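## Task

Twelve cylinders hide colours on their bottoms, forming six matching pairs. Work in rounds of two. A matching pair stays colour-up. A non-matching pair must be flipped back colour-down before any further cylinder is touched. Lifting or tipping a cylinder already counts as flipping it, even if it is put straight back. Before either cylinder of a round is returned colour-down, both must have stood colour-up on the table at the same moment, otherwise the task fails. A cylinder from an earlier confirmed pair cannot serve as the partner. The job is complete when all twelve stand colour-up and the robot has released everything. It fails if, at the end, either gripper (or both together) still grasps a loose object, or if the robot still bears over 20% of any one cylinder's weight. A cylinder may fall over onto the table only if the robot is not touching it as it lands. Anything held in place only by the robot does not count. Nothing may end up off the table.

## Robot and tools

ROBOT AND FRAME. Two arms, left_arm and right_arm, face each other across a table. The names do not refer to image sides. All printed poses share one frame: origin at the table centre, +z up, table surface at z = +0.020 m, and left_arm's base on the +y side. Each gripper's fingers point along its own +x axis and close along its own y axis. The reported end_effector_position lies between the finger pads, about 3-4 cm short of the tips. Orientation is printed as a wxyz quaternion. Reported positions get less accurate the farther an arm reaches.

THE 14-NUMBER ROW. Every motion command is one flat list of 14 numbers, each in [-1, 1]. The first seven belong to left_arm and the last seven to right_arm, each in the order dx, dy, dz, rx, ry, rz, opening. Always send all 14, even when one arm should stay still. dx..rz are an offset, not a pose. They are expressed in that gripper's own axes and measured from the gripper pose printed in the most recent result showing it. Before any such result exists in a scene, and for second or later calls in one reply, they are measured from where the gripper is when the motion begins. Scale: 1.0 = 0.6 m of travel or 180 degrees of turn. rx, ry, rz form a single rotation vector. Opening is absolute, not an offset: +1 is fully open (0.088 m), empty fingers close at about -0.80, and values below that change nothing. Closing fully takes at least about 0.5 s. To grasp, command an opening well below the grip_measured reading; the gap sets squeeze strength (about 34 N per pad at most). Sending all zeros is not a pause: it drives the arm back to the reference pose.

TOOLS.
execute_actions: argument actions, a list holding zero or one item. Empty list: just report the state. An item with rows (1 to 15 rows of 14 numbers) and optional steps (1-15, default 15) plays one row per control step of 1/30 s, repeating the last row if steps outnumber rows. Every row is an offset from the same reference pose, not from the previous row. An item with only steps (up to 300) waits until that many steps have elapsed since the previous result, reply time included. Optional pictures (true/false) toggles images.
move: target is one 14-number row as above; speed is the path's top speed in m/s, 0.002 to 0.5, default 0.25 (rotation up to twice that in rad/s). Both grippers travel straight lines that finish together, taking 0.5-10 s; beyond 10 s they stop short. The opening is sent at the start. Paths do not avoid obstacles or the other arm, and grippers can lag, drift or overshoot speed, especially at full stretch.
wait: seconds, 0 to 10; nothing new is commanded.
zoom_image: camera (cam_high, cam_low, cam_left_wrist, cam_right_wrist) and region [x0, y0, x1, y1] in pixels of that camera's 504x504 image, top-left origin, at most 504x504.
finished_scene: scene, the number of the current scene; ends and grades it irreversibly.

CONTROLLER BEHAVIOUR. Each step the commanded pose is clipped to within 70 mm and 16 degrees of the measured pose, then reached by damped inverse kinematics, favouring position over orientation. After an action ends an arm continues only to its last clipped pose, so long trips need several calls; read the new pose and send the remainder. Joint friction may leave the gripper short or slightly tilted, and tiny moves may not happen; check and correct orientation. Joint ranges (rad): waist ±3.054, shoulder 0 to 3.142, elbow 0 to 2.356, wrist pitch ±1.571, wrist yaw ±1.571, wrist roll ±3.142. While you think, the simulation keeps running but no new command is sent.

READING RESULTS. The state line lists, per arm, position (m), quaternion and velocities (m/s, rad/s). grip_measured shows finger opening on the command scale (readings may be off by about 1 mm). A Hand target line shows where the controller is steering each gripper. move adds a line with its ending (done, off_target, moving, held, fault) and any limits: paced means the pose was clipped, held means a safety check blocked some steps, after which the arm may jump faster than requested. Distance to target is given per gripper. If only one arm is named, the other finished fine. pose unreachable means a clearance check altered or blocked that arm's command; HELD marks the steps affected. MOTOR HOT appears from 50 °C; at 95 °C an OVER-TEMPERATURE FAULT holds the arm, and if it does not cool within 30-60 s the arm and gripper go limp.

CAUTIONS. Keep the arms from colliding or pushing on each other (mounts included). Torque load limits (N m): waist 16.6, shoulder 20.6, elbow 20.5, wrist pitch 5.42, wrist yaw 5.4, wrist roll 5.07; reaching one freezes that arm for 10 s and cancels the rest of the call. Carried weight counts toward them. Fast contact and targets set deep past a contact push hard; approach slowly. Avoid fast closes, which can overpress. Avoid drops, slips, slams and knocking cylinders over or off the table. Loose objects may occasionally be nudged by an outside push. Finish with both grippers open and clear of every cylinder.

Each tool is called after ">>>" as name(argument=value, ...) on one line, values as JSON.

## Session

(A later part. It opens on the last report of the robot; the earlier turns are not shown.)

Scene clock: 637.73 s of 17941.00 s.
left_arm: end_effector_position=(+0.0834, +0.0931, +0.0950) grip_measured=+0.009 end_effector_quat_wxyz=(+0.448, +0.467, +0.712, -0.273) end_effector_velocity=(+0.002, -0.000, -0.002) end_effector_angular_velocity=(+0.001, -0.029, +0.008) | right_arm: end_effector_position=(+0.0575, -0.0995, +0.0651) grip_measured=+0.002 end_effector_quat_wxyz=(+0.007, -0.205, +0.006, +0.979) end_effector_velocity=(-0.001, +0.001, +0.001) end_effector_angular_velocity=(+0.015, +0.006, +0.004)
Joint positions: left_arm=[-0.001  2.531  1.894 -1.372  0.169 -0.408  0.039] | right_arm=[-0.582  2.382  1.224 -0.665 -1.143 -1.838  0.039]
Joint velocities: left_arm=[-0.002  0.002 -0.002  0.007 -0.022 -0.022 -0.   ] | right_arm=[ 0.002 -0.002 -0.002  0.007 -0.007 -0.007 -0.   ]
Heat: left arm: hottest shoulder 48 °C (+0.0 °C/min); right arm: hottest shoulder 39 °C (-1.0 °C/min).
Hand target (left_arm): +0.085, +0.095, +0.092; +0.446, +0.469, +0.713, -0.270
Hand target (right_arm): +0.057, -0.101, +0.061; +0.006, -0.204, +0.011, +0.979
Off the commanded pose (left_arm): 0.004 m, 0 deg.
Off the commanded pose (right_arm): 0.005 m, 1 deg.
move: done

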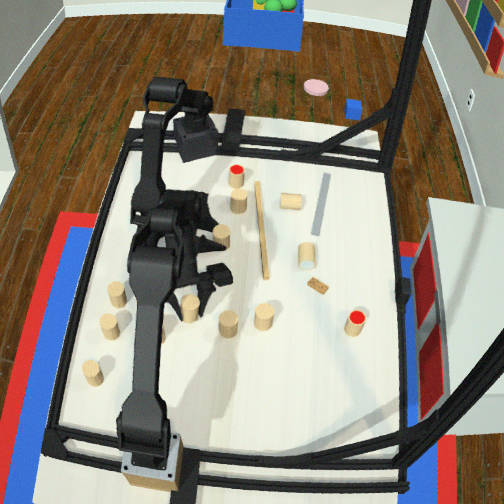

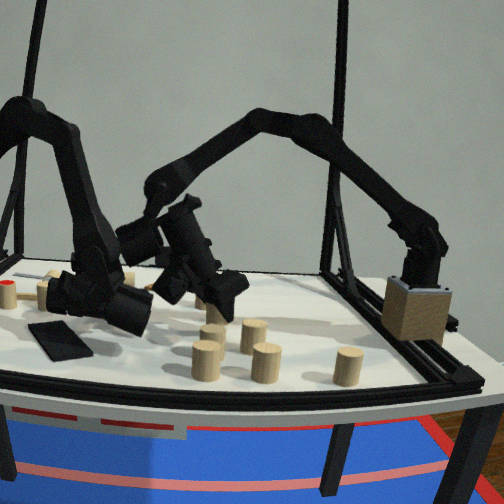

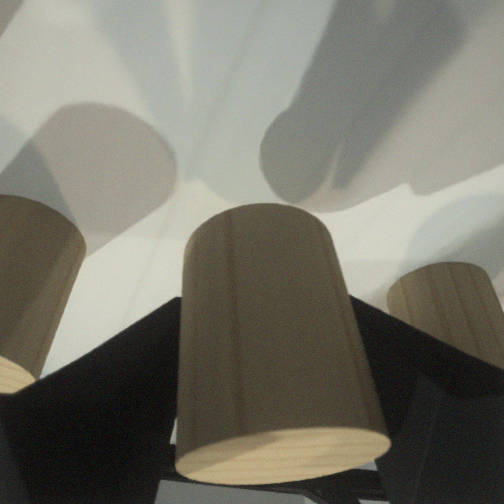

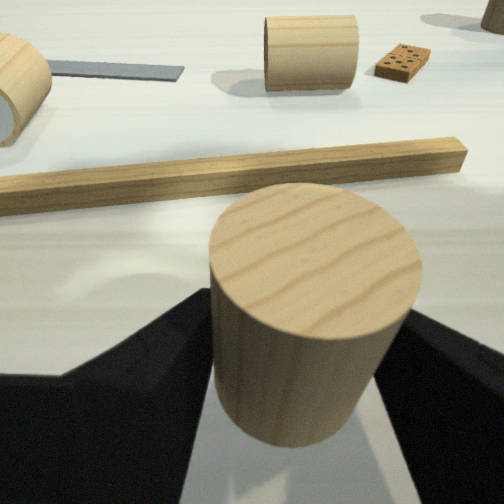

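>>> move(target=[0.044,-0.002,0.023,-0.008,0.006,0,-0.3,0.008,0,-0.018,0,0,0,-0.3], speed=0.04)

>>> execute_actions(actions=[{"rows":[[0,0,0,0,0,0,0.4,0,0,0,0,0,0,0.4]],"steps":6}], pictures=false)

>>> move(target=[-0.098,0,-0.05,0,0,0,0.4,0,0,0,0,0,0,0.4], speed=0.25)

Scene clock: 644.47 s of 17941.00 s.
left_arm: end_effector_position=(+0.0832, +0.0942, +0.0723) grip_measured=+0.009 end_effector_quat_wxyz=(+0.447, +0.466, +0.718, -0.261) end_effector_velocity=(-0.002, -0.000, -0.002) end_effector_angular_velocity=(-0.001, +0.003, +0.007) | right_arm: end_effector_position=(+0.0577, -0.0981, +0.0594) grip_measured=+0.001 end_effector_quat_wxyz=(+0.008, -0.206, -0.000, +0.979) end_effector_velocity=(-0.001, -0.000, +0.004) end_effector_angular_velocity=(+0.002, +0.022, -0.005)
Joint positions: left_arm=[-0.001  2.585  1.893 -1.335  0.173 -0.425  0.039] | right_arm=[-0.582  2.398  1.225 -0.637 -1.144 -1.838  0.039]
Joint velocities: left_arm=[-0.002  0.002 -0.002  0.007  0.007 -0.007 -0.   ] | right_arm=[-0.002 -0.002 -0.002 -0.007 -0.022 -0.007 -0.   ]
Heat: left arm: hottest shoulder 48 °C (+0.0 °C/min); right arm: hottest shoulder 39 °C (-2.0 °C/min).
Hand target (left_arm): +0.083, +0.093, +0.065; +0.447, +0.464, +0.720, -0.259
Hand target (right_arm): +0.058, -0.100, +0.053; +0.007, -0.205, +0.006, +0.979
Off the commanded pose (left_arm): 0.007 m, 0 deg.
Off the commanded pose (right_arm): 0.006 m, 1 deg.
move: done

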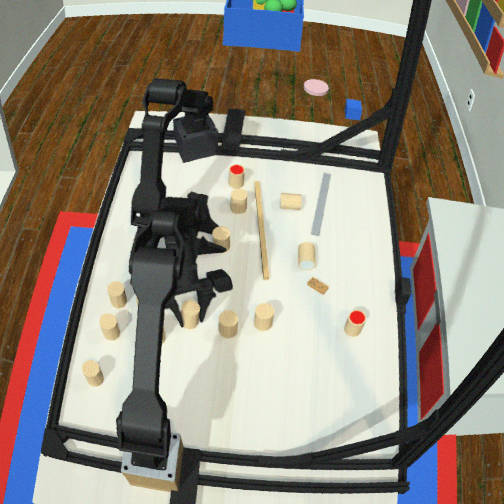

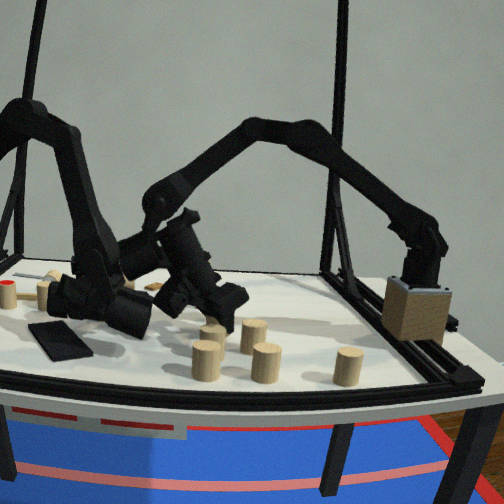

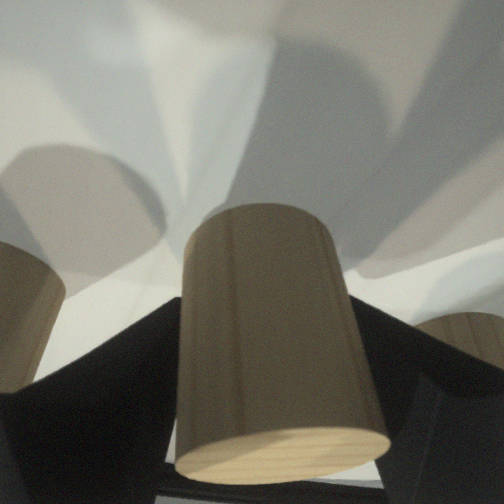

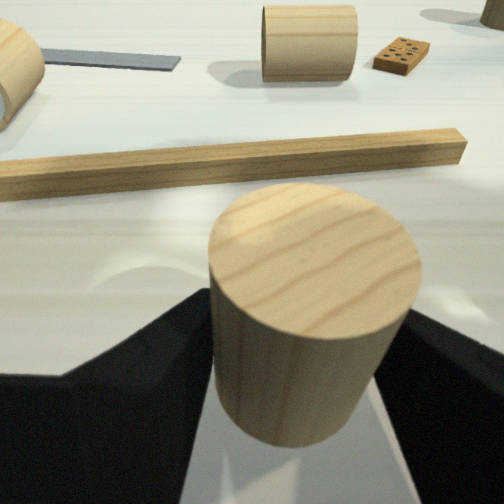

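Scene clock: 644.67 s of 17941.00 s.
left_arm: end_effector_position=(+0.0831, +0.0936, +0.0720) grip_measured=+0.324 end_effector_quat_wxyz=(+0.447, +0.465, +0.718, -0.262) end_effector_velocity=(-0.002, +0.001, -0.001) end_effector_angular_velocity=(-0.001, -0.010, -0.004) | right_arm: end_effector_position=(+0.0577, -0.0981, +0.0594) grip_measured=+0.324 end_effector_quat_wxyz=(+0.008, -0.206, -0.000, +0.979) end_effector_velocity=(+0.001, +0.002, +0.003) end_effector_angular_velocity=(+0.006, +0.006, -0.007)
Joint positions: left_arm=[-0.001  2.585  1.893 -1.332  0.173 -0.425  0.055] | right_arm=[-0.582  2.398  1.225 -0.637 -1.144 -1.838  0.055]
Joint velocities: left_arm=[-0.007 -0.002 -0.007  0.007 -0.007 -0.007  0.037] | right_arm=[-0.002 -0.007 -0.002  0.007 -0.007  0.007  0.039]
Heat: left arm: hottest shoulder 48 °C (+0.0 °C/min); right arm: hottest shoulder 39 °C (-2.0 °C/min).
Hand target (left_arm): +0.083, +0.094, +0.072; +0.447, +0.465, +0.718, -0.261
Hand target (right_arm): +0.058, -0.098, +0.059; +0.008, -0.206, -0.001, +0.979
Off the commanded pose (left_arm): 0.001 m, 0 deg.
Off the commanded pose (right_arm): 0.000 m, 0 deg.
Steps of this call (steps 1 to 6: all 6 steps of this action). Readings (end_effector_position):
1: left_arm (+0.0832, +0.0942, +0.0723) | right_arm (+0.0577, -0.0981, +0.0594)
2: left_arm (+0.0832, +0.0943, +0.0722) | right_arm (+0.0576, -0.0981, +0.0594)
4: left_arm (+0.0831, +0.0938, +0.0719) | right_arm (+0.0577, -0.0981, +0.0594)
6: the state above

Scene clock: 645.90 s of 17941.00 s.
left_arm: end_effector_position=(+0.0826, +0.0946, +0.1334) grip_measured=+0.400 end_effector_quat_wxyz=(+0.444, +0.468, +0.719, -0.257) end_effector_velocity=(+0.000, +0.001, +0.003) end_effector_angular_velocity=(+0.013, -0.010, +0.001) | right_arm: end_effector_position=(+0.0576, -0.0981, +0.0594) grip_measured=+0.400 end_effector_quat_wxyz=(+0.008, -0.205, -0.001, +0.979) end_effector_velocity=(-0.001, -0.002, +0.004) end_effector_angular_velocity=(-0.012, +0.024, -0.005)
Joint positions: left_arm=[-0.002  2.494  1.972 -1.516  0.173 -0.427  0.059] | right_arm=[-0.582  2.398  1.225 -0.637 -1.144 -1.838  0.059]
Joint velocities: left_arm=[-0.002  0.002  0.012 -0.022 -0.007 -0.007 -0.   ] | right_arm=[-0.002 -0.002 -0.002 -0.022 -0.022 -0.007 -0.   ]
Heat: left arm: hottest shoulder 48 °C (-1.0 °C/min); right arm: hottest shoulder 39 °C (-2.0 °C/min).
Hand target (left_arm): +0.081, +0.092, +0.138; +0.447, +0.465, +0.718, -0.262
Hand target (right_arm): +0.058, -0.098, +0.059; +0.008, -0.205, -0.001, +0.979
Off the commanded pose (left_arm): 0.005 m, 1 deg.
Off the commanded pose (right_arm): 0.000 m, 0 deg.
move: done

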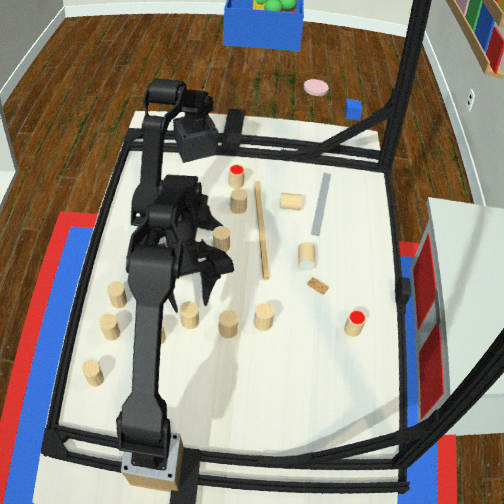

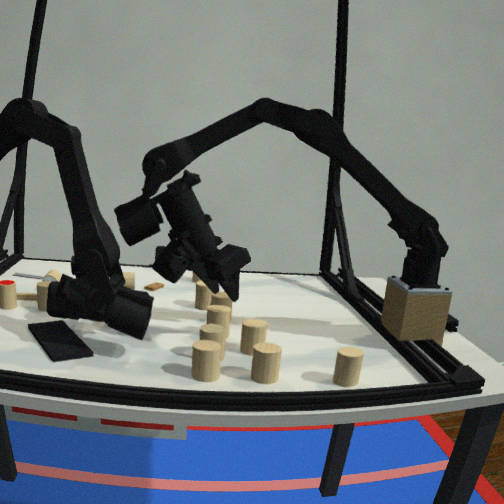

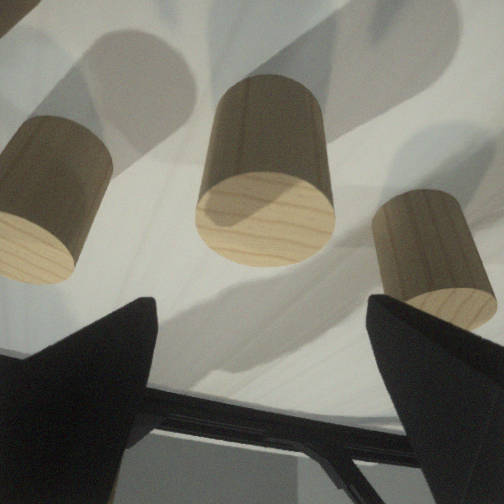

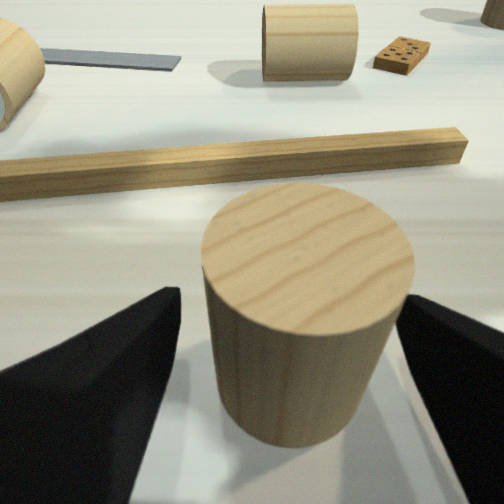

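>>> move(target=[0.028,-0.12,-0.074,0.024,0,-0.004,0.4,0,0,0,0,0,0,0.4], speed=0.3)

>>> move(target=[0.095,0,0.049,0,0,0,0.4,0,0,0,0,0,0,0.4], speed=0.12)

Scene clock: 655.47 s of 17941.00 s.
left_arm: end_effector_position=(-0.0035, +0.1080, +0.1315) grip_measured=+0.400 end_effector_quat_wxyz=(+0.421, +0.486, +0.712, -0.282) end_effector_velocity=(+0.013, -0.003, +0.003) end_effector_angular_velocity=(+0.002, -0.010, +0.035) | right_arm: end_effector_position=(+0.0576, -0.0982, +0.0593) grip_measured=+0.400 end_effector_quat_wxyz=(+0.008, -0.206, -0.000, +0.979) end_effector_velocity=(+0.003, +0.001, +0.002) end_effector_angular_velocity=(+0.008, -0.007, -0.003)
Joint positions: left_arm=[-0.198  2.476  1.932 -1.464  0.265 -0.526  0.059] | right_arm=[-0.582  2.398  1.225 -0.637 -1.144 -1.838  0.059]
Joint velocities: left_arm=[ 0.032 -0.007 -0.002 -0.007 -0.007 -0.007  0.   ] | right_arm=[-0.007 -0.007  0.002 -0.007  0.007 -0.007 -0.   ]
Heat: left arm: hottest shoulder 50 °C (+2.0 °C/min); right arm: hottest shoulder 40 °C (-1.0 °C/min). Fold the left arm in close to its base before you think long.
Hand target (left_arm): -0.003, +0.106, +0.136; +0.424, +0.480, +0.713, -0.287
Hand target (right_arm): +0.058, -0.098, +0.059; +0.008, -0.206, -0.000, +0.979
Off the commanded pose (left_arm): 0.005 m, 1 deg.
Off the commanded pose (right_arm): 0.000 m, 0 deg.
MOTOR HOT: a motor of the left arm reached 50 °C. Now the hottest motor of the left arm, joint 2 (shoulder), reports 50 °C. The temperature limit of the motors' drives, at which the controller stops that arm, is 95 °C. To cool a motor, set the load down, stop pushing, or move to a pose that needs little force.
After step 90, 5.80 s passed at rest.
move: done

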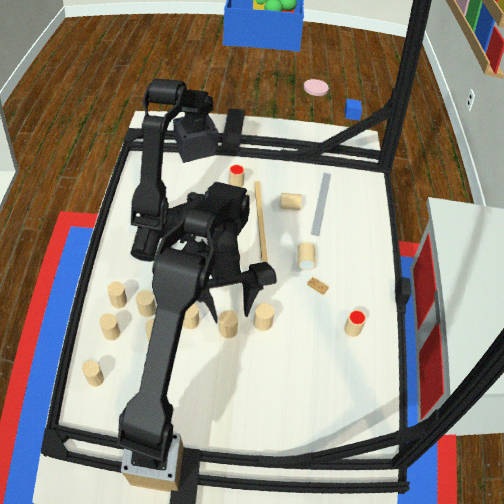

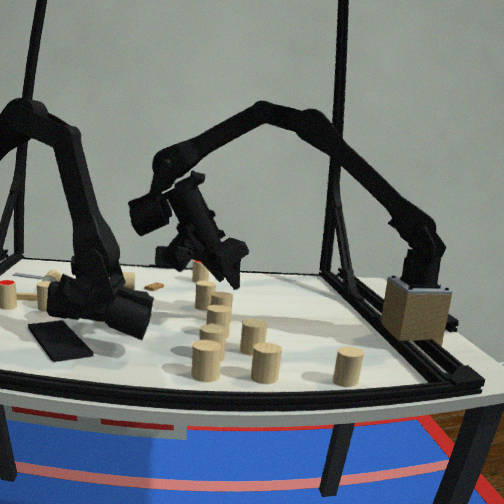

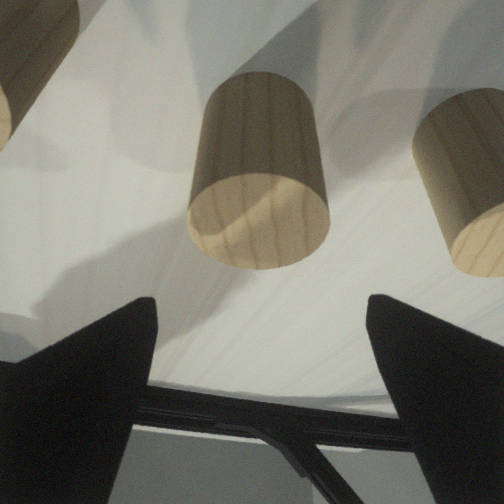

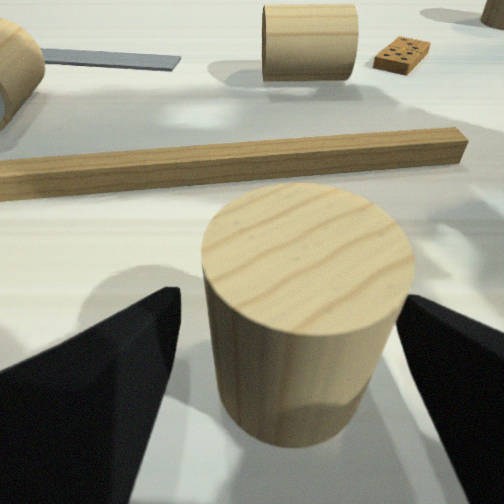

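Scene clock: 656.40 s of 17941.00 s.
left_arm: end_effector_position=(-0.0032, +0.1079, +0.0705) grip_measured=+0.400 end_effector_quat_wxyz=(+0.423, +0.484, +0.711, -0.286) end_effector_velocity=(+0.002, -0.001, -0.001) end_effector_angular_velocity=(-0.010, -0.021, -0.005) | right_arm: end_effector_position=(+0.0576, -0.0982, +0.0593) grip_measured=+0.400 end_effector_quat_wxyz=(+0.008, -0.206, -0.000, +0.979) end_effector_velocity=(-0.001, -0.001, +0.002) end_effector_angular_velocity=(-0.013, +0.008, -0.002)
Joint positions: left_arm=[-0.197  2.572  1.857 -1.285  0.265 -0.526  0.059] | right_arm=[-0.582  2.398  1.225 -0.637 -1.144 -1.838  0.059]
Joint velocities: left_arm=[-0.002 -0.002 -0.002  0.007 -0.022 -0.007 -0.   ] | right_arm=[ 0.002 -0.002 -0.002 -0.007 -0.007  0.007 -0.   ]
Heat: left arm: hottest shoulder 50 °C (+2.0 °C/min); right arm: hottest shoulder 40 °C (-1.0 °C/min). Fold the left arm in close to its base before you think long.
Hand target (left_arm): -0.004, +0.110, +0.067; +0.421, +0.486, +0.712, -0.282
Hand target (right_arm): +0.058, -0.098, +0.059; +0.008, -0.206, -0.000, +0.979
Off the commanded pose (left_arm): 0.004 m, 1 deg.
Off the commanded pose (right_arm): 0.000 m, 0 deg.
MOTOR HOT: still on. Now the hottest motor of the left arm, joint 2 (shoulder), reports 50 °C; a drive's own limit is 95 °C.
move: done

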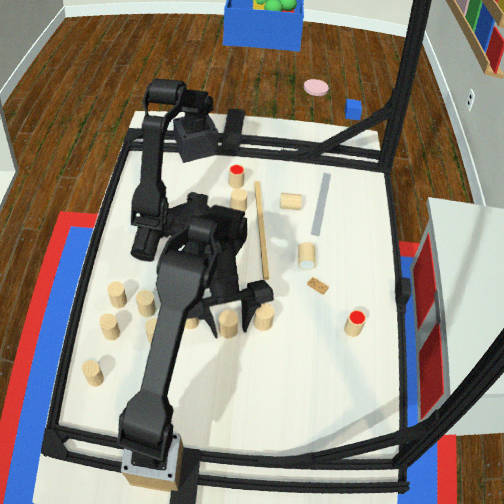

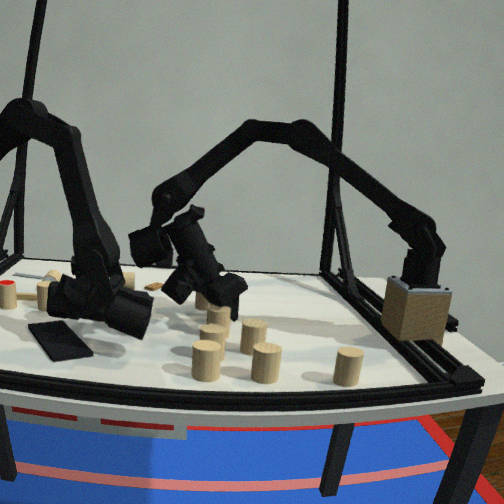

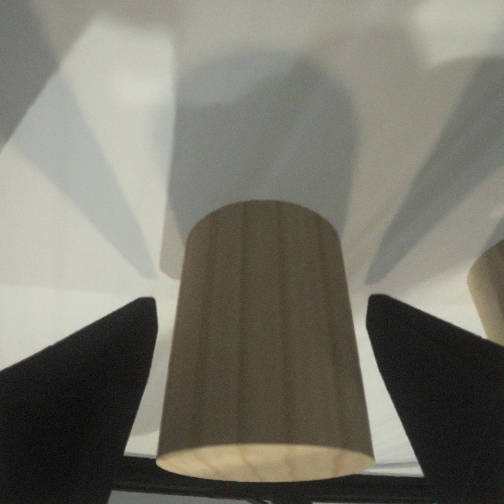

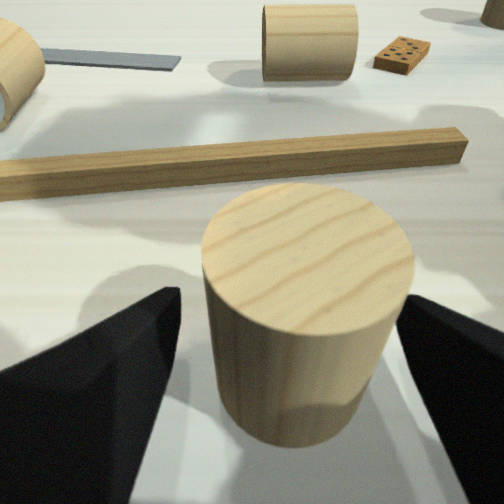

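>>> execute_actions(actions=[{"rows":[[0,0,0,0,0,0,-0.3,0,0,0,0,0,0,-0.3]],"steps":7}], pictures=false)

>>> move(target=[-0.05,0,-0.123,0,0,0,-0.3,-0.03,0,0.068,0,0,0,-0.3], speed=0.2)

>>> move(target=[0.198,-0.21,-0.157,0,-0.502,0,-0.3,0.023,0,-0.012,0,0.5,0,-0.3], speed=0.5)

Scene clock: 669.83 s of 17941.00 s.
left_arm: end_effector_position=(-0.0031, +0.1080, +0.0704) grip_measured=-0.001 end_effector_quat_wxyz=(+0.423, +0.484, +0.711, -0.285) end_effector_velocity=(+0.003, +0.004, +0.002) end_effector_angular_velocity=(+0.019, -0.027, -0.005) | right_arm: end_effector_position=(+0.0576, -0.0984, +0.0594) grip_measured=+0.006 end_effector_quat_wxyz=(+0.008, -0.205, +0.000, +0.979) end_effector_velocity=(+0.002, -0.000, +0.002) end_effector_angular_velocity=(-0.013, +0.008, -0.012)
Joint positions: left_arm=[-0.197  2.572  1.857 -1.285  0.265 -0.526  0.039] | right_arm=[-0.582  2.398  1.224 -0.638 -1.145 -1.838  0.039]
Joint velocities: left_arm=[-0.002 -0.002 -0.002 -0.022 -0.022 -0.007 -0.   ] | right_arm=[-0.007 -0.002 -0.002 -0.007 -0.007  0.007 -0.   ]
Heat: left arm: hottest shoulder 51 °C (+3.0 °C/min); right arm: hottest shoulder 40 °C (+0.0 °C/min). Fold the left arm in close to its base before you think long.
Hand target (left_arm): -0.003, +0.108, +0.071; +0.423, +0.484, +0.711, -0.286
Hand target (right_arm): +0.058, -0.098, +0.059; +0.008, -0.205, -0.000, +0.979
Off the commanded pose (left_arm): 0.000 m, 0 deg.
Off the commanded pose (right_arm): 0.000 m, 0 deg.
MOTOR HOT: still on. Now the hottest motor of the left arm, joint 2 (shoulder), reports 51 °C; a drive's own limit is 95 °C.
Steps of this call (steps 1 to 90: nothing new was sent; then 10.20 s passed at rest; steps 91 to 97: all 7 steps of this action). Readings (end_effector_position):
91: left_arm (-0.0032, +0.1078, +0.0703) | right_arm (+0.0576, -0.0983, +0.0592)
92: left_arm (-0.0032, +0.1078, +0.0703) | right_arm (+0.0576, -0.0983, +0.0593)
94: left_arm (-0.0031, +0.1080, +0.0704) | right_arm (+0.0576, -0.0984, +0.0593)
97: the state above

Scene clock: 671.00 s of 17941.00 s.
left_arm: end_effector_position=(-0.0215, +0.1533, +0.1277) grip_measured=-0.001 end_effector_quat_wxyz=(+0.422, +0.486, +0.710, -0.284) end_effector_velocity=(+0.003, +0.003, +0.001) end_effector_angular_velocity=(+0.003, -0.025, -0.005) | right_arm: end_effector_position=(+0.0573, -0.1001, +0.0979) grip_measured=+0.005 end_effector_quat_wxyz=(+0.007, -0.204, +0.008, +0.979) end_effector_velocity=(-0.000, -0.004, +0.003) end_effector_angular_velocity=(-0.014, +0.010, -0.001)
Joint positions: left_arm=[-0.266  2.319  1.632 -1.301  0.29  -0.59   0.039] | right_arm=[-0.582  2.287  1.222 -0.762 -1.145 -1.837  0.039]
Joint velocities: left_arm=[-0.002 -0.007 -0.007 -0.007 -0.022 -0.007 -0.   ] | right_arm=[-0.002 -0.007 -0.007 -0.022 -0.007 -0.007  0.   ]
Heat: left arm: hottest shoulder 51 °C (+3.0 °C/min); right arm: hottest shoulder 40 °C (+0.0 °C/min). Fold the left arm in close to its base before you think long.
Hand target (left_arm): -0.022, +0.154, +0.132; +0.423, +0.484, +0.711, -0.286
Hand target (right_arm): +0.057, -0.099, +0.104; +0.008, -0.205, +0.000, +0.979
Off the commanded pose (left_arm): 0.005 m, 0 deg.
Off the commanded pose (right_arm): 0.006 m, 1 deg.
MOTOR HOT: still on. Now the hottest motor of the left arm, joint 2 (shoulder), reports 51 °C; a drive's own limit is 95 °C.
move: done

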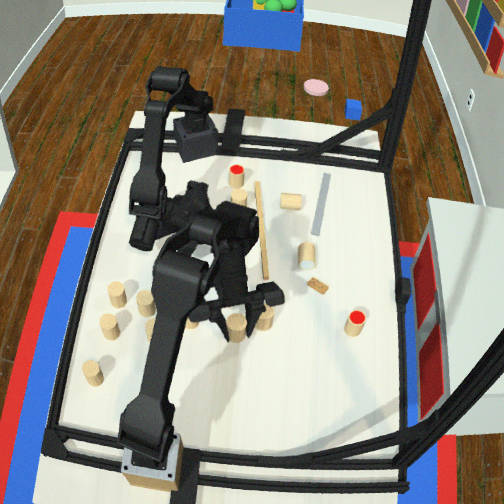

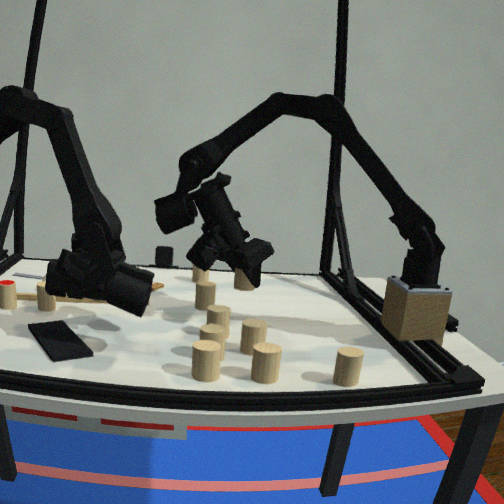

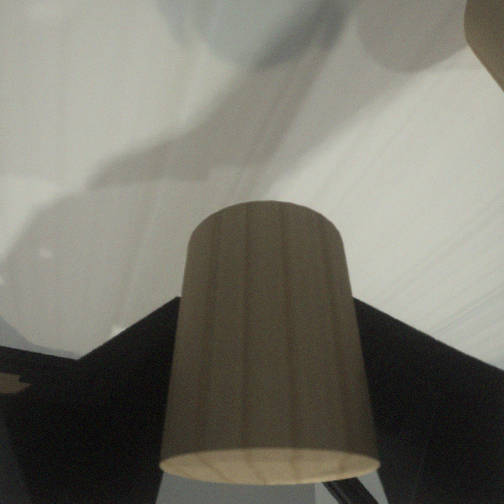

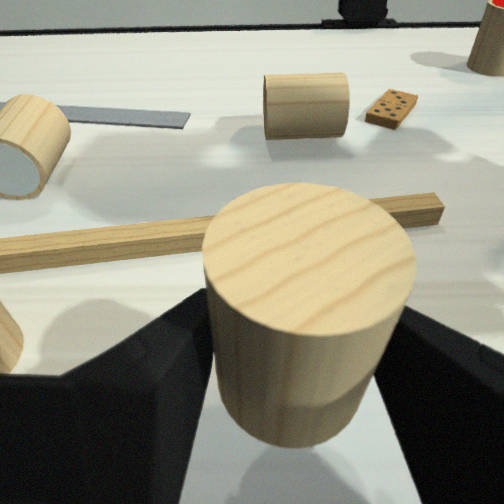

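Scene clock: 673.20 s of 17941.00 s.
left_arm: end_effector_position=(-0.1899, +0.2409, +0.0688) grip_measured=-0.001 end_effector_quat_wxyz=(+0.799, +0.144, +0.210, -0.545) end_effector_velocity=(-0.001, +0.000, +0.001) end_effector_angular_velocity=(-0.011, +0.002, +0.015) | right_arm: end_effector_position=(+0.0469, -0.1020, +0.0876) grip_measured=+0.004 end_effector_quat_wxyz=(+0.002, -0.833, +0.010, +0.553) end_effector_velocity=(+0.003, -0.001, +0.002) end_effector_angular_velocity=(-0.010, -0.014, -0.008)
Joint positions: left_arm=[-1.265  2.432  1.283 -0.557 -1.051 -1.723  0.039] | right_arm=[-0.017  2.214  1.441 -0.988  0.352 -1.079  0.039]
Joint velocities: left_arm=[-0.002  0.012  0.022 -0.037 -0.007 -0.037 -0.   ] | right_arm=[-0.002  0.002  0.007 -0.022  0.007  0.007 -0.   ]
Heat: left arm: hottest shoulder 51 °C (+3.0 °C/min); right arm: hottest shoulder 40 °C (+0.0 °C/min). Fold the left arm in close to its base before you think long.
Hand target (left_arm): -0.191, +0.241, +0.068; +0.799, +0.142, +0.207, -0.546
Hand target (right_arm): +0.046, -0.101, +0.085; -0.000, +0.835, -0.011, -0.550
Off the commanded pose (left_arm): 0.003 m, 1 deg.
Off the commanded pose (right_arm): 0.003 m, 1 deg.
MOTOR HOT: still on. Now the hottest motor of the left arm, joint 2 (shoulder), reports 51 °C; a drive's own limit is 95 °C.
move: done

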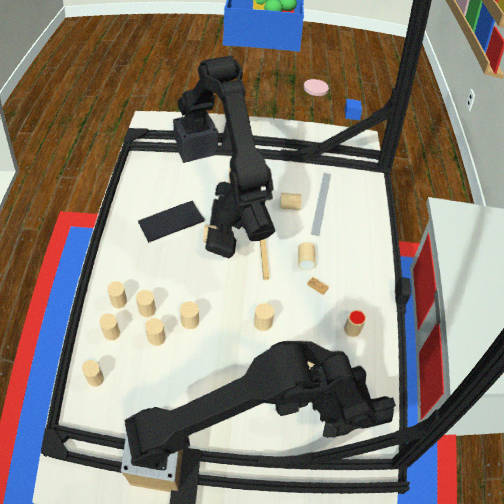

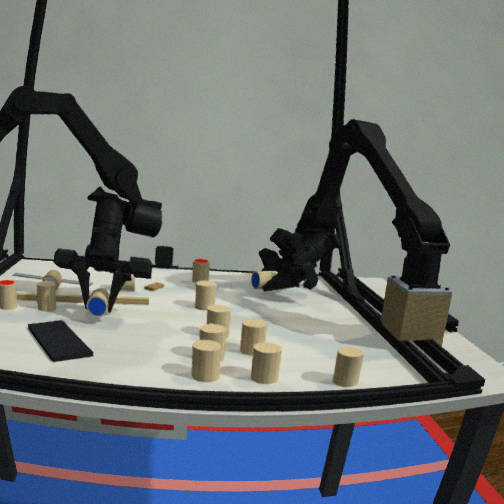

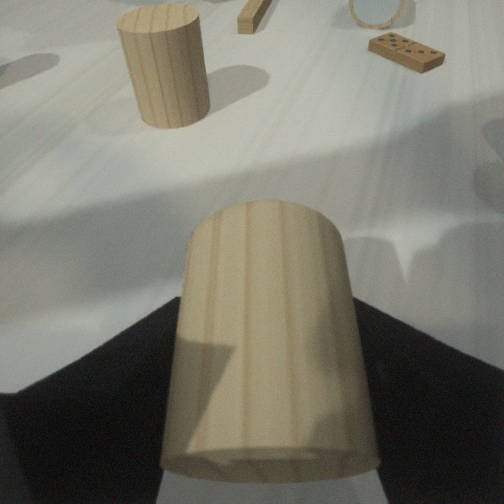

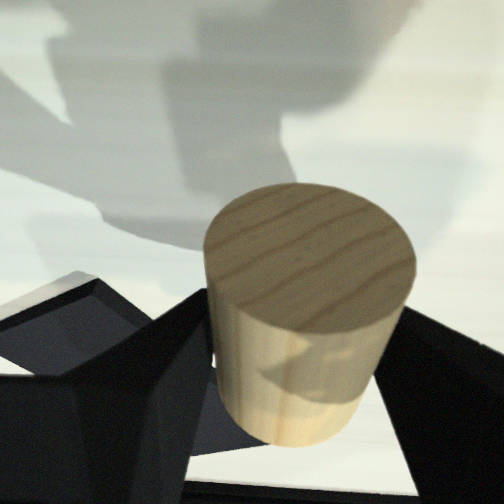

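>>> move(target=[0.017,0,-0.032,0,-0.006,0,-0.3,0.035,0,0.015,0,0.003,0,-0.3], speed=0.04)

>>> execute_actions(actions=[{"rows":[[0,0,0,0,0,0,0.5,0,0,0,0,0,0,0.5]],"steps":6}], pictures=false)

>>> move(target=[-0.016,0,0.032,0,0,0,0.5,-0.02,0,-0.008,0,0,0,0.5], speed=0.2)

>>> move(target=[0.037,-0.002,0.014,0,0.504,0,0.5,0.05,-0.006,-0.01,0,-0.5,0,0.5], speed=0.5)

Scene clock: 678.77 s of 17941.00 s.
left_arm: end_effector_position=(-0.1881, +0.2405, +0.0522) grip_measured=-0.002 end_effector_quat_wxyz=(+0.801, +0.139, +0.200, -0.546) end_effector_velocity=(+0.002, -0.000, +0.003) end_effector_angular_velocity=(-0.022, -0.009, +0.005) | right_arm: end_effector_position=(+0.0456, -0.0987, +0.0710) grip_measured=+0.002 end_effector_quat_wxyz=(+0.009, -0.832, +0.006, +0.555) end_effector_velocity=(-0.000, +0.001, -0.000) end_effector_angular_velocity=(+0.006, +0.010, -0.010)
Joint positions: left_arm=[-1.267  2.492  1.293 -0.522 -1.074 -1.736  0.039] | right_arm=[-0.016  2.249  1.427 -0.925  0.355 -1.076  0.039]
Joint velocities: left_arm=[-0.002  0.002  0.002 -0.022 -0.022 -0.022 -0.   ] | right_arm=[-0.002 -0.002 -0.002  0.007 -0.007  0.007 -0.   ]
Heat: left arm: hottest shoulder 50 °C (+2.0 °C/min); right arm: hottest shoulder 40 °C (+0.0 °C/min). Fold the left arm in close to its base before you think long.
Hand target (left_arm): -0.190, +0.241, +0.047; +0.801, +0.139, +0.202, -0.547
Hand target (right_arm): +0.047, -0.102, +0.065; -0.002, +0.836, -0.010, -0.549
Off the commanded pose (left_arm): 0.006 m, 0 deg.
Off the commanded pose (right_arm): 0.007 m, 1 deg.
MOTOR HOT: still on. Now the hottest motor of the left arm, joint 2 (shoulder), reports 50 °C; a drive's own limit is 95 °C.
move: done

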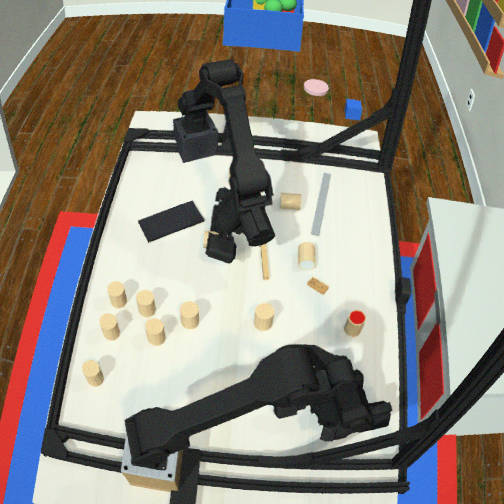

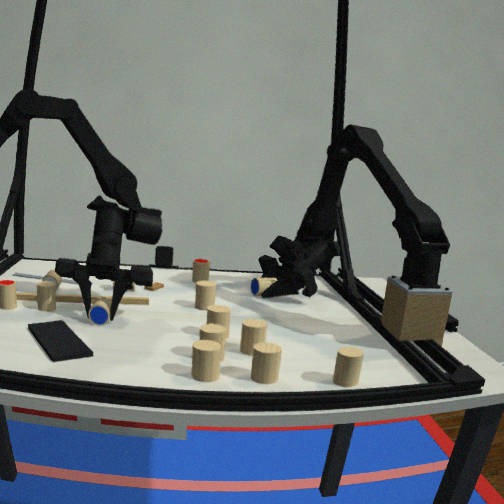

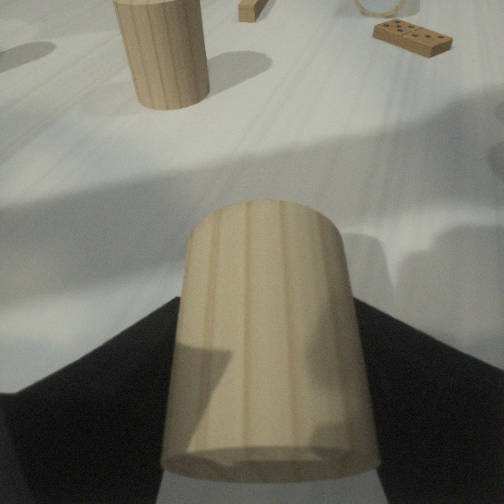

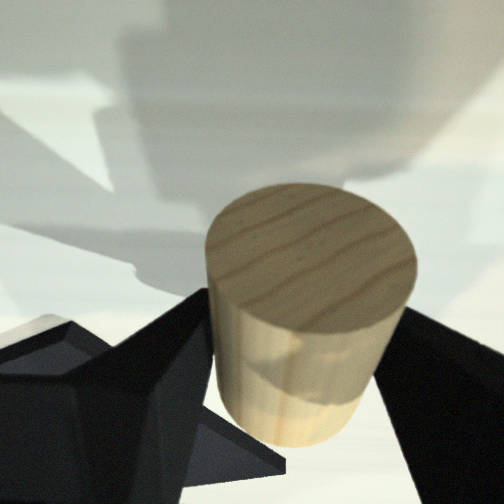

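Scene clock: 678.97 s of 17941.00 s.
left_arm: end_effector_position=(-0.1878, +0.2404, +0.0529) grip_measured=+0.397 end_effector_quat_wxyz=(+0.802, +0.137, +0.198, -0.547) end_effector_velocity=(-0.000, +0.006, -0.006) end_effector_angular_velocity=(+0.058, -0.010, -0.010) | right_arm: end_effector_position=(+0.0455, -0.0987, +0.0709) grip_measured=+0.399 end_effector_quat_wxyz=(+0.009, -0.832, +0.006, +0.555) end_effector_velocity=(-0.000, -0.004, -0.001) end_effector_angular_velocity=(-0.017, +0.001, +0.008)
Joint positions: left_arm=[-1.268  2.492  1.293 -0.525 -1.079 -1.739  0.058] | right_arm=[-0.016  2.249  1.427 -0.925  0.355 -1.076  0.059]
Joint velocities: left_arm=[-0.007 -0.002 -0.002 -0.007  0.051  0.022  0.162] | right_arm=[ 0.002 -0.002 -0.007 -0.007 -0.007 -0.007  0.165]
Heat: left arm: hottest shoulder 50 °C (+2.0 °C/min); right arm: hottest shoulder 40 °C (+0.0 °C/min). Fold the left arm in close to its base before you think long.
Hand target (left_arm): -0.188, +0.241, +0.052; +0.802, +0.139, +0.199, -0.546
Hand target (right_arm): +0.046, -0.099, +0.071; -0.009, +0.832, -0.006, -0.555
Off the commanded pose (left_arm): 0.001 m, 0 deg.
Off the commanded pose (right_arm): 0.000 m, 0 deg.
MOTOR HOT: still on. Now the hottest motor of the left arm, joint 2 (shoulder), reports 50 °C; a drive's own limit is 95 °C.
Steps of this call (steps 1 to 6: all 6 steps of this action). Readings (end_effector_position):
1: left_arm (-0.1881, +0.2405, +0.0522) | right_arm (+0.0456, -0.0987, +0.0710)
2: left_arm (-0.1881, +0.2405, +0.0522) | right_arm (+0.0456, -0.0987, +0.0710)
4: left_arm (-0.1881, +0.2404, +0.0527) | right_arm (+0.0455, -0.0987, +0.0709)
6: the state above

Scene clock: 680.17 s of 17941.00 s.
left_arm: end_effector_position=(-0.1885, +0.2402, +0.0703) grip_measured=+0.500 end_effector_quat_wxyz=(+0.802, +0.138, +0.197, -0.547) end_effector_velocity=(+0.002, +0.001, +0.001) end_effector_angular_velocity=(-0.006, -0.008, -0.000) | right_arm: end_effector_position=(+0.0478, -0.1036, +0.0755) grip_measured=+0.500 end_effector_quat_wxyz=(-0.002, -0.835, +0.013, +0.550) end_effector_velocity=(+0.001, -0.003, -0.001) end_effector_angular_velocity=(-0.017, +0.001, +0.003)
Joint positions: left_arm=[-1.268  2.441  1.288 -0.572 -1.078 -1.738  0.063] | right_arm=[-0.016  2.242  1.431 -0.963  0.355 -1.076  0.063]
Joint velocities: left_arm=[-0.002 -0.002 -0.007 -0.007 -0.007 -0.007 -0.   ] | right_arm=[-0.002  0.002 -0.002 -0.007 -0.007 -0.007 -0.   ]
Heat: left arm: hottest shoulder 50 °C (+3.0 °C/min); right arm: hottest shoulder 40 °C (+1.0 °C/min). Fold the left arm in close to its base before you think long.
Hand target (left_arm): -0.188, +0.240, +0.074; +0.802, +0.137, +0.198, -0.547
Hand target (right_arm): +0.045, -0.099, +0.084; -0.009, +0.832, -0.006, -0.555
Off the commanded pose (left_arm): 0.004 m, 0 deg.
Off the commanded pose (right_arm): 0.010 m, 2 deg.
MOTOR HOT: still on. Now the hottest motor of the left arm, joint 2 (shoulder), reports 50 °C; a drive's own limit is 95 °C.
move: off_target (right_arm)

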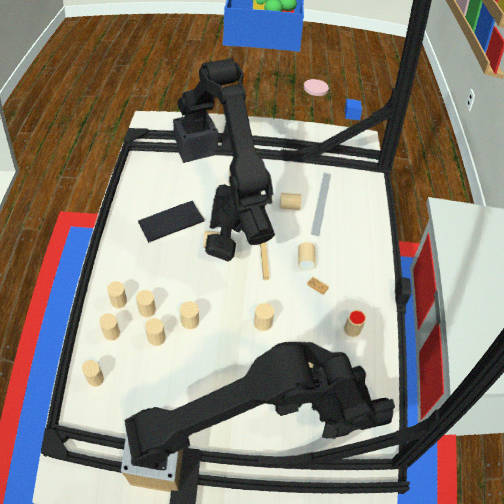

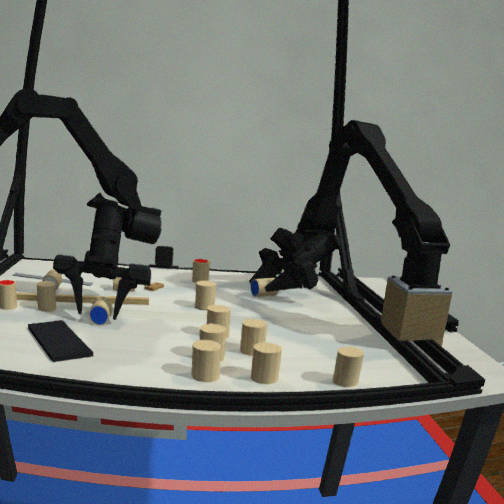

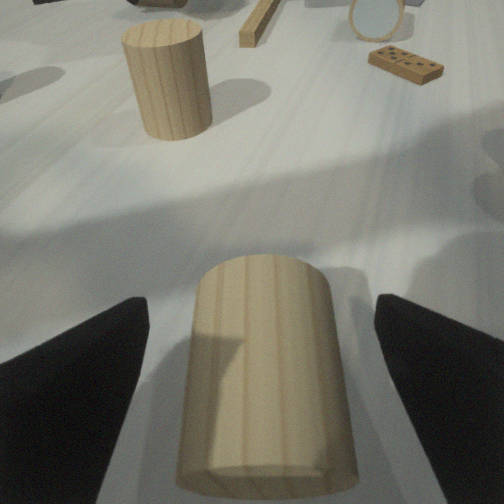

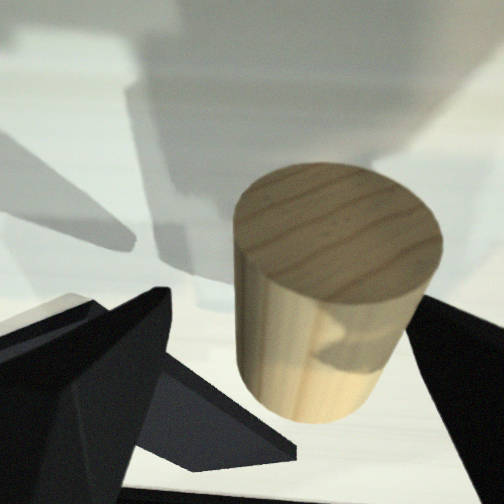

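Scene clock: 682.37 s of 17941.00 s.
left_arm: end_effector_position=(-0.1792, +0.2173, +0.0695) grip_measured=+0.500 end_effector_quat_wxyz=(+0.428, +0.484, +0.707, -0.287) end_effector_velocity=(+0.004, +0.004, +0.002) end_effector_angular_velocity=(+0.021, -0.029, +0.002) | right_arm: end_effector_position=(+0.0665, -0.0998, +0.0554) grip_measured=+0.500 end_effector_quat_wxyz=(+0.007, -0.208, +0.006, +0.978) end_effector_velocity=(-0.001, -0.001, +0.002) end_effector_angular_velocity=(-0.013, +0.026, +0.000)
Joint positions: left_arm=[-0.689  2.444  1.623 -1.005  0.42  -1.02   0.063] | right_arm=[-0.607  2.421  1.247 -0.696 -1.132 -1.888  0.064]
Joint velocities: left_arm=[-0.002  0.002  0.007 -0.037 -0.007 -0.007  0.   ] | right_arm=[-0.002  0.012  0.012 -0.037 -0.022 -0.022 -0.   ]
Heat: left arm: hottest shoulder 50 °C (+3.0 °C/min); right arm: hottest shoulder 40 °C (+1.0 °C/min). Fold the left arm in close to its base before you think long.
Hand target (left_arm): -0.180, +0.216, +0.068; +0.427, +0.485, +0.708, -0.286
Hand target (right_arm): +0.067, -0.100, +0.052; +0.008, -0.204, +0.011, +0.979
Off the commanded pose (left_arm): 0.003 m, 1 deg.
Off the commanded pose (right_arm): 0.005 m, 1 deg.
MOTOR HOT: still on. Now the hottest motor of the left arm, joint 2 (shoulder), reports 50 °C; a drive's own limit is 95 °C.
move: done

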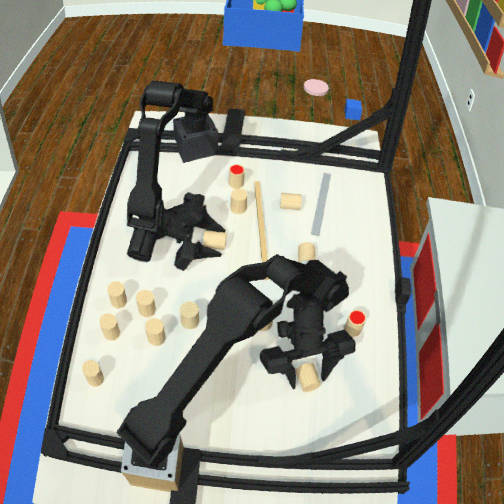

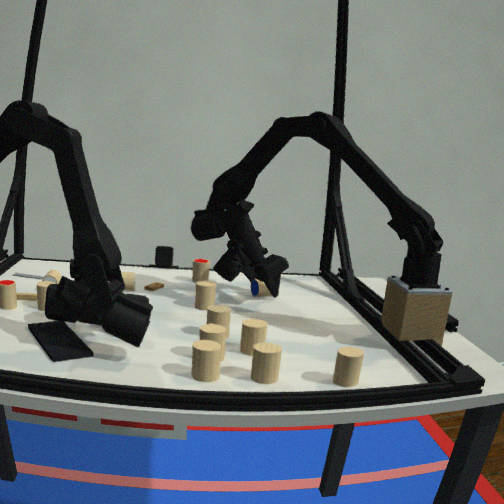

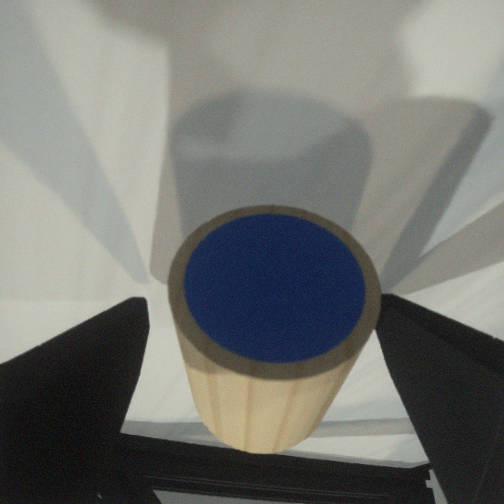

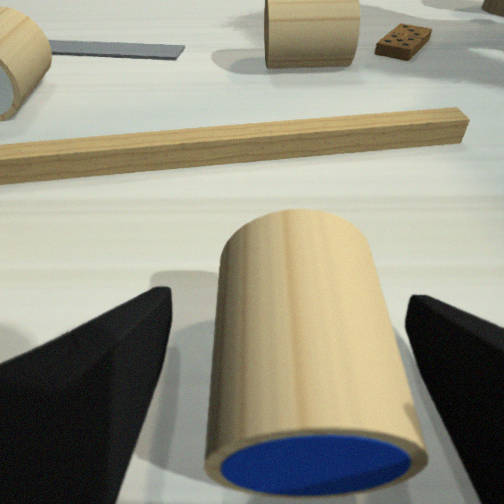

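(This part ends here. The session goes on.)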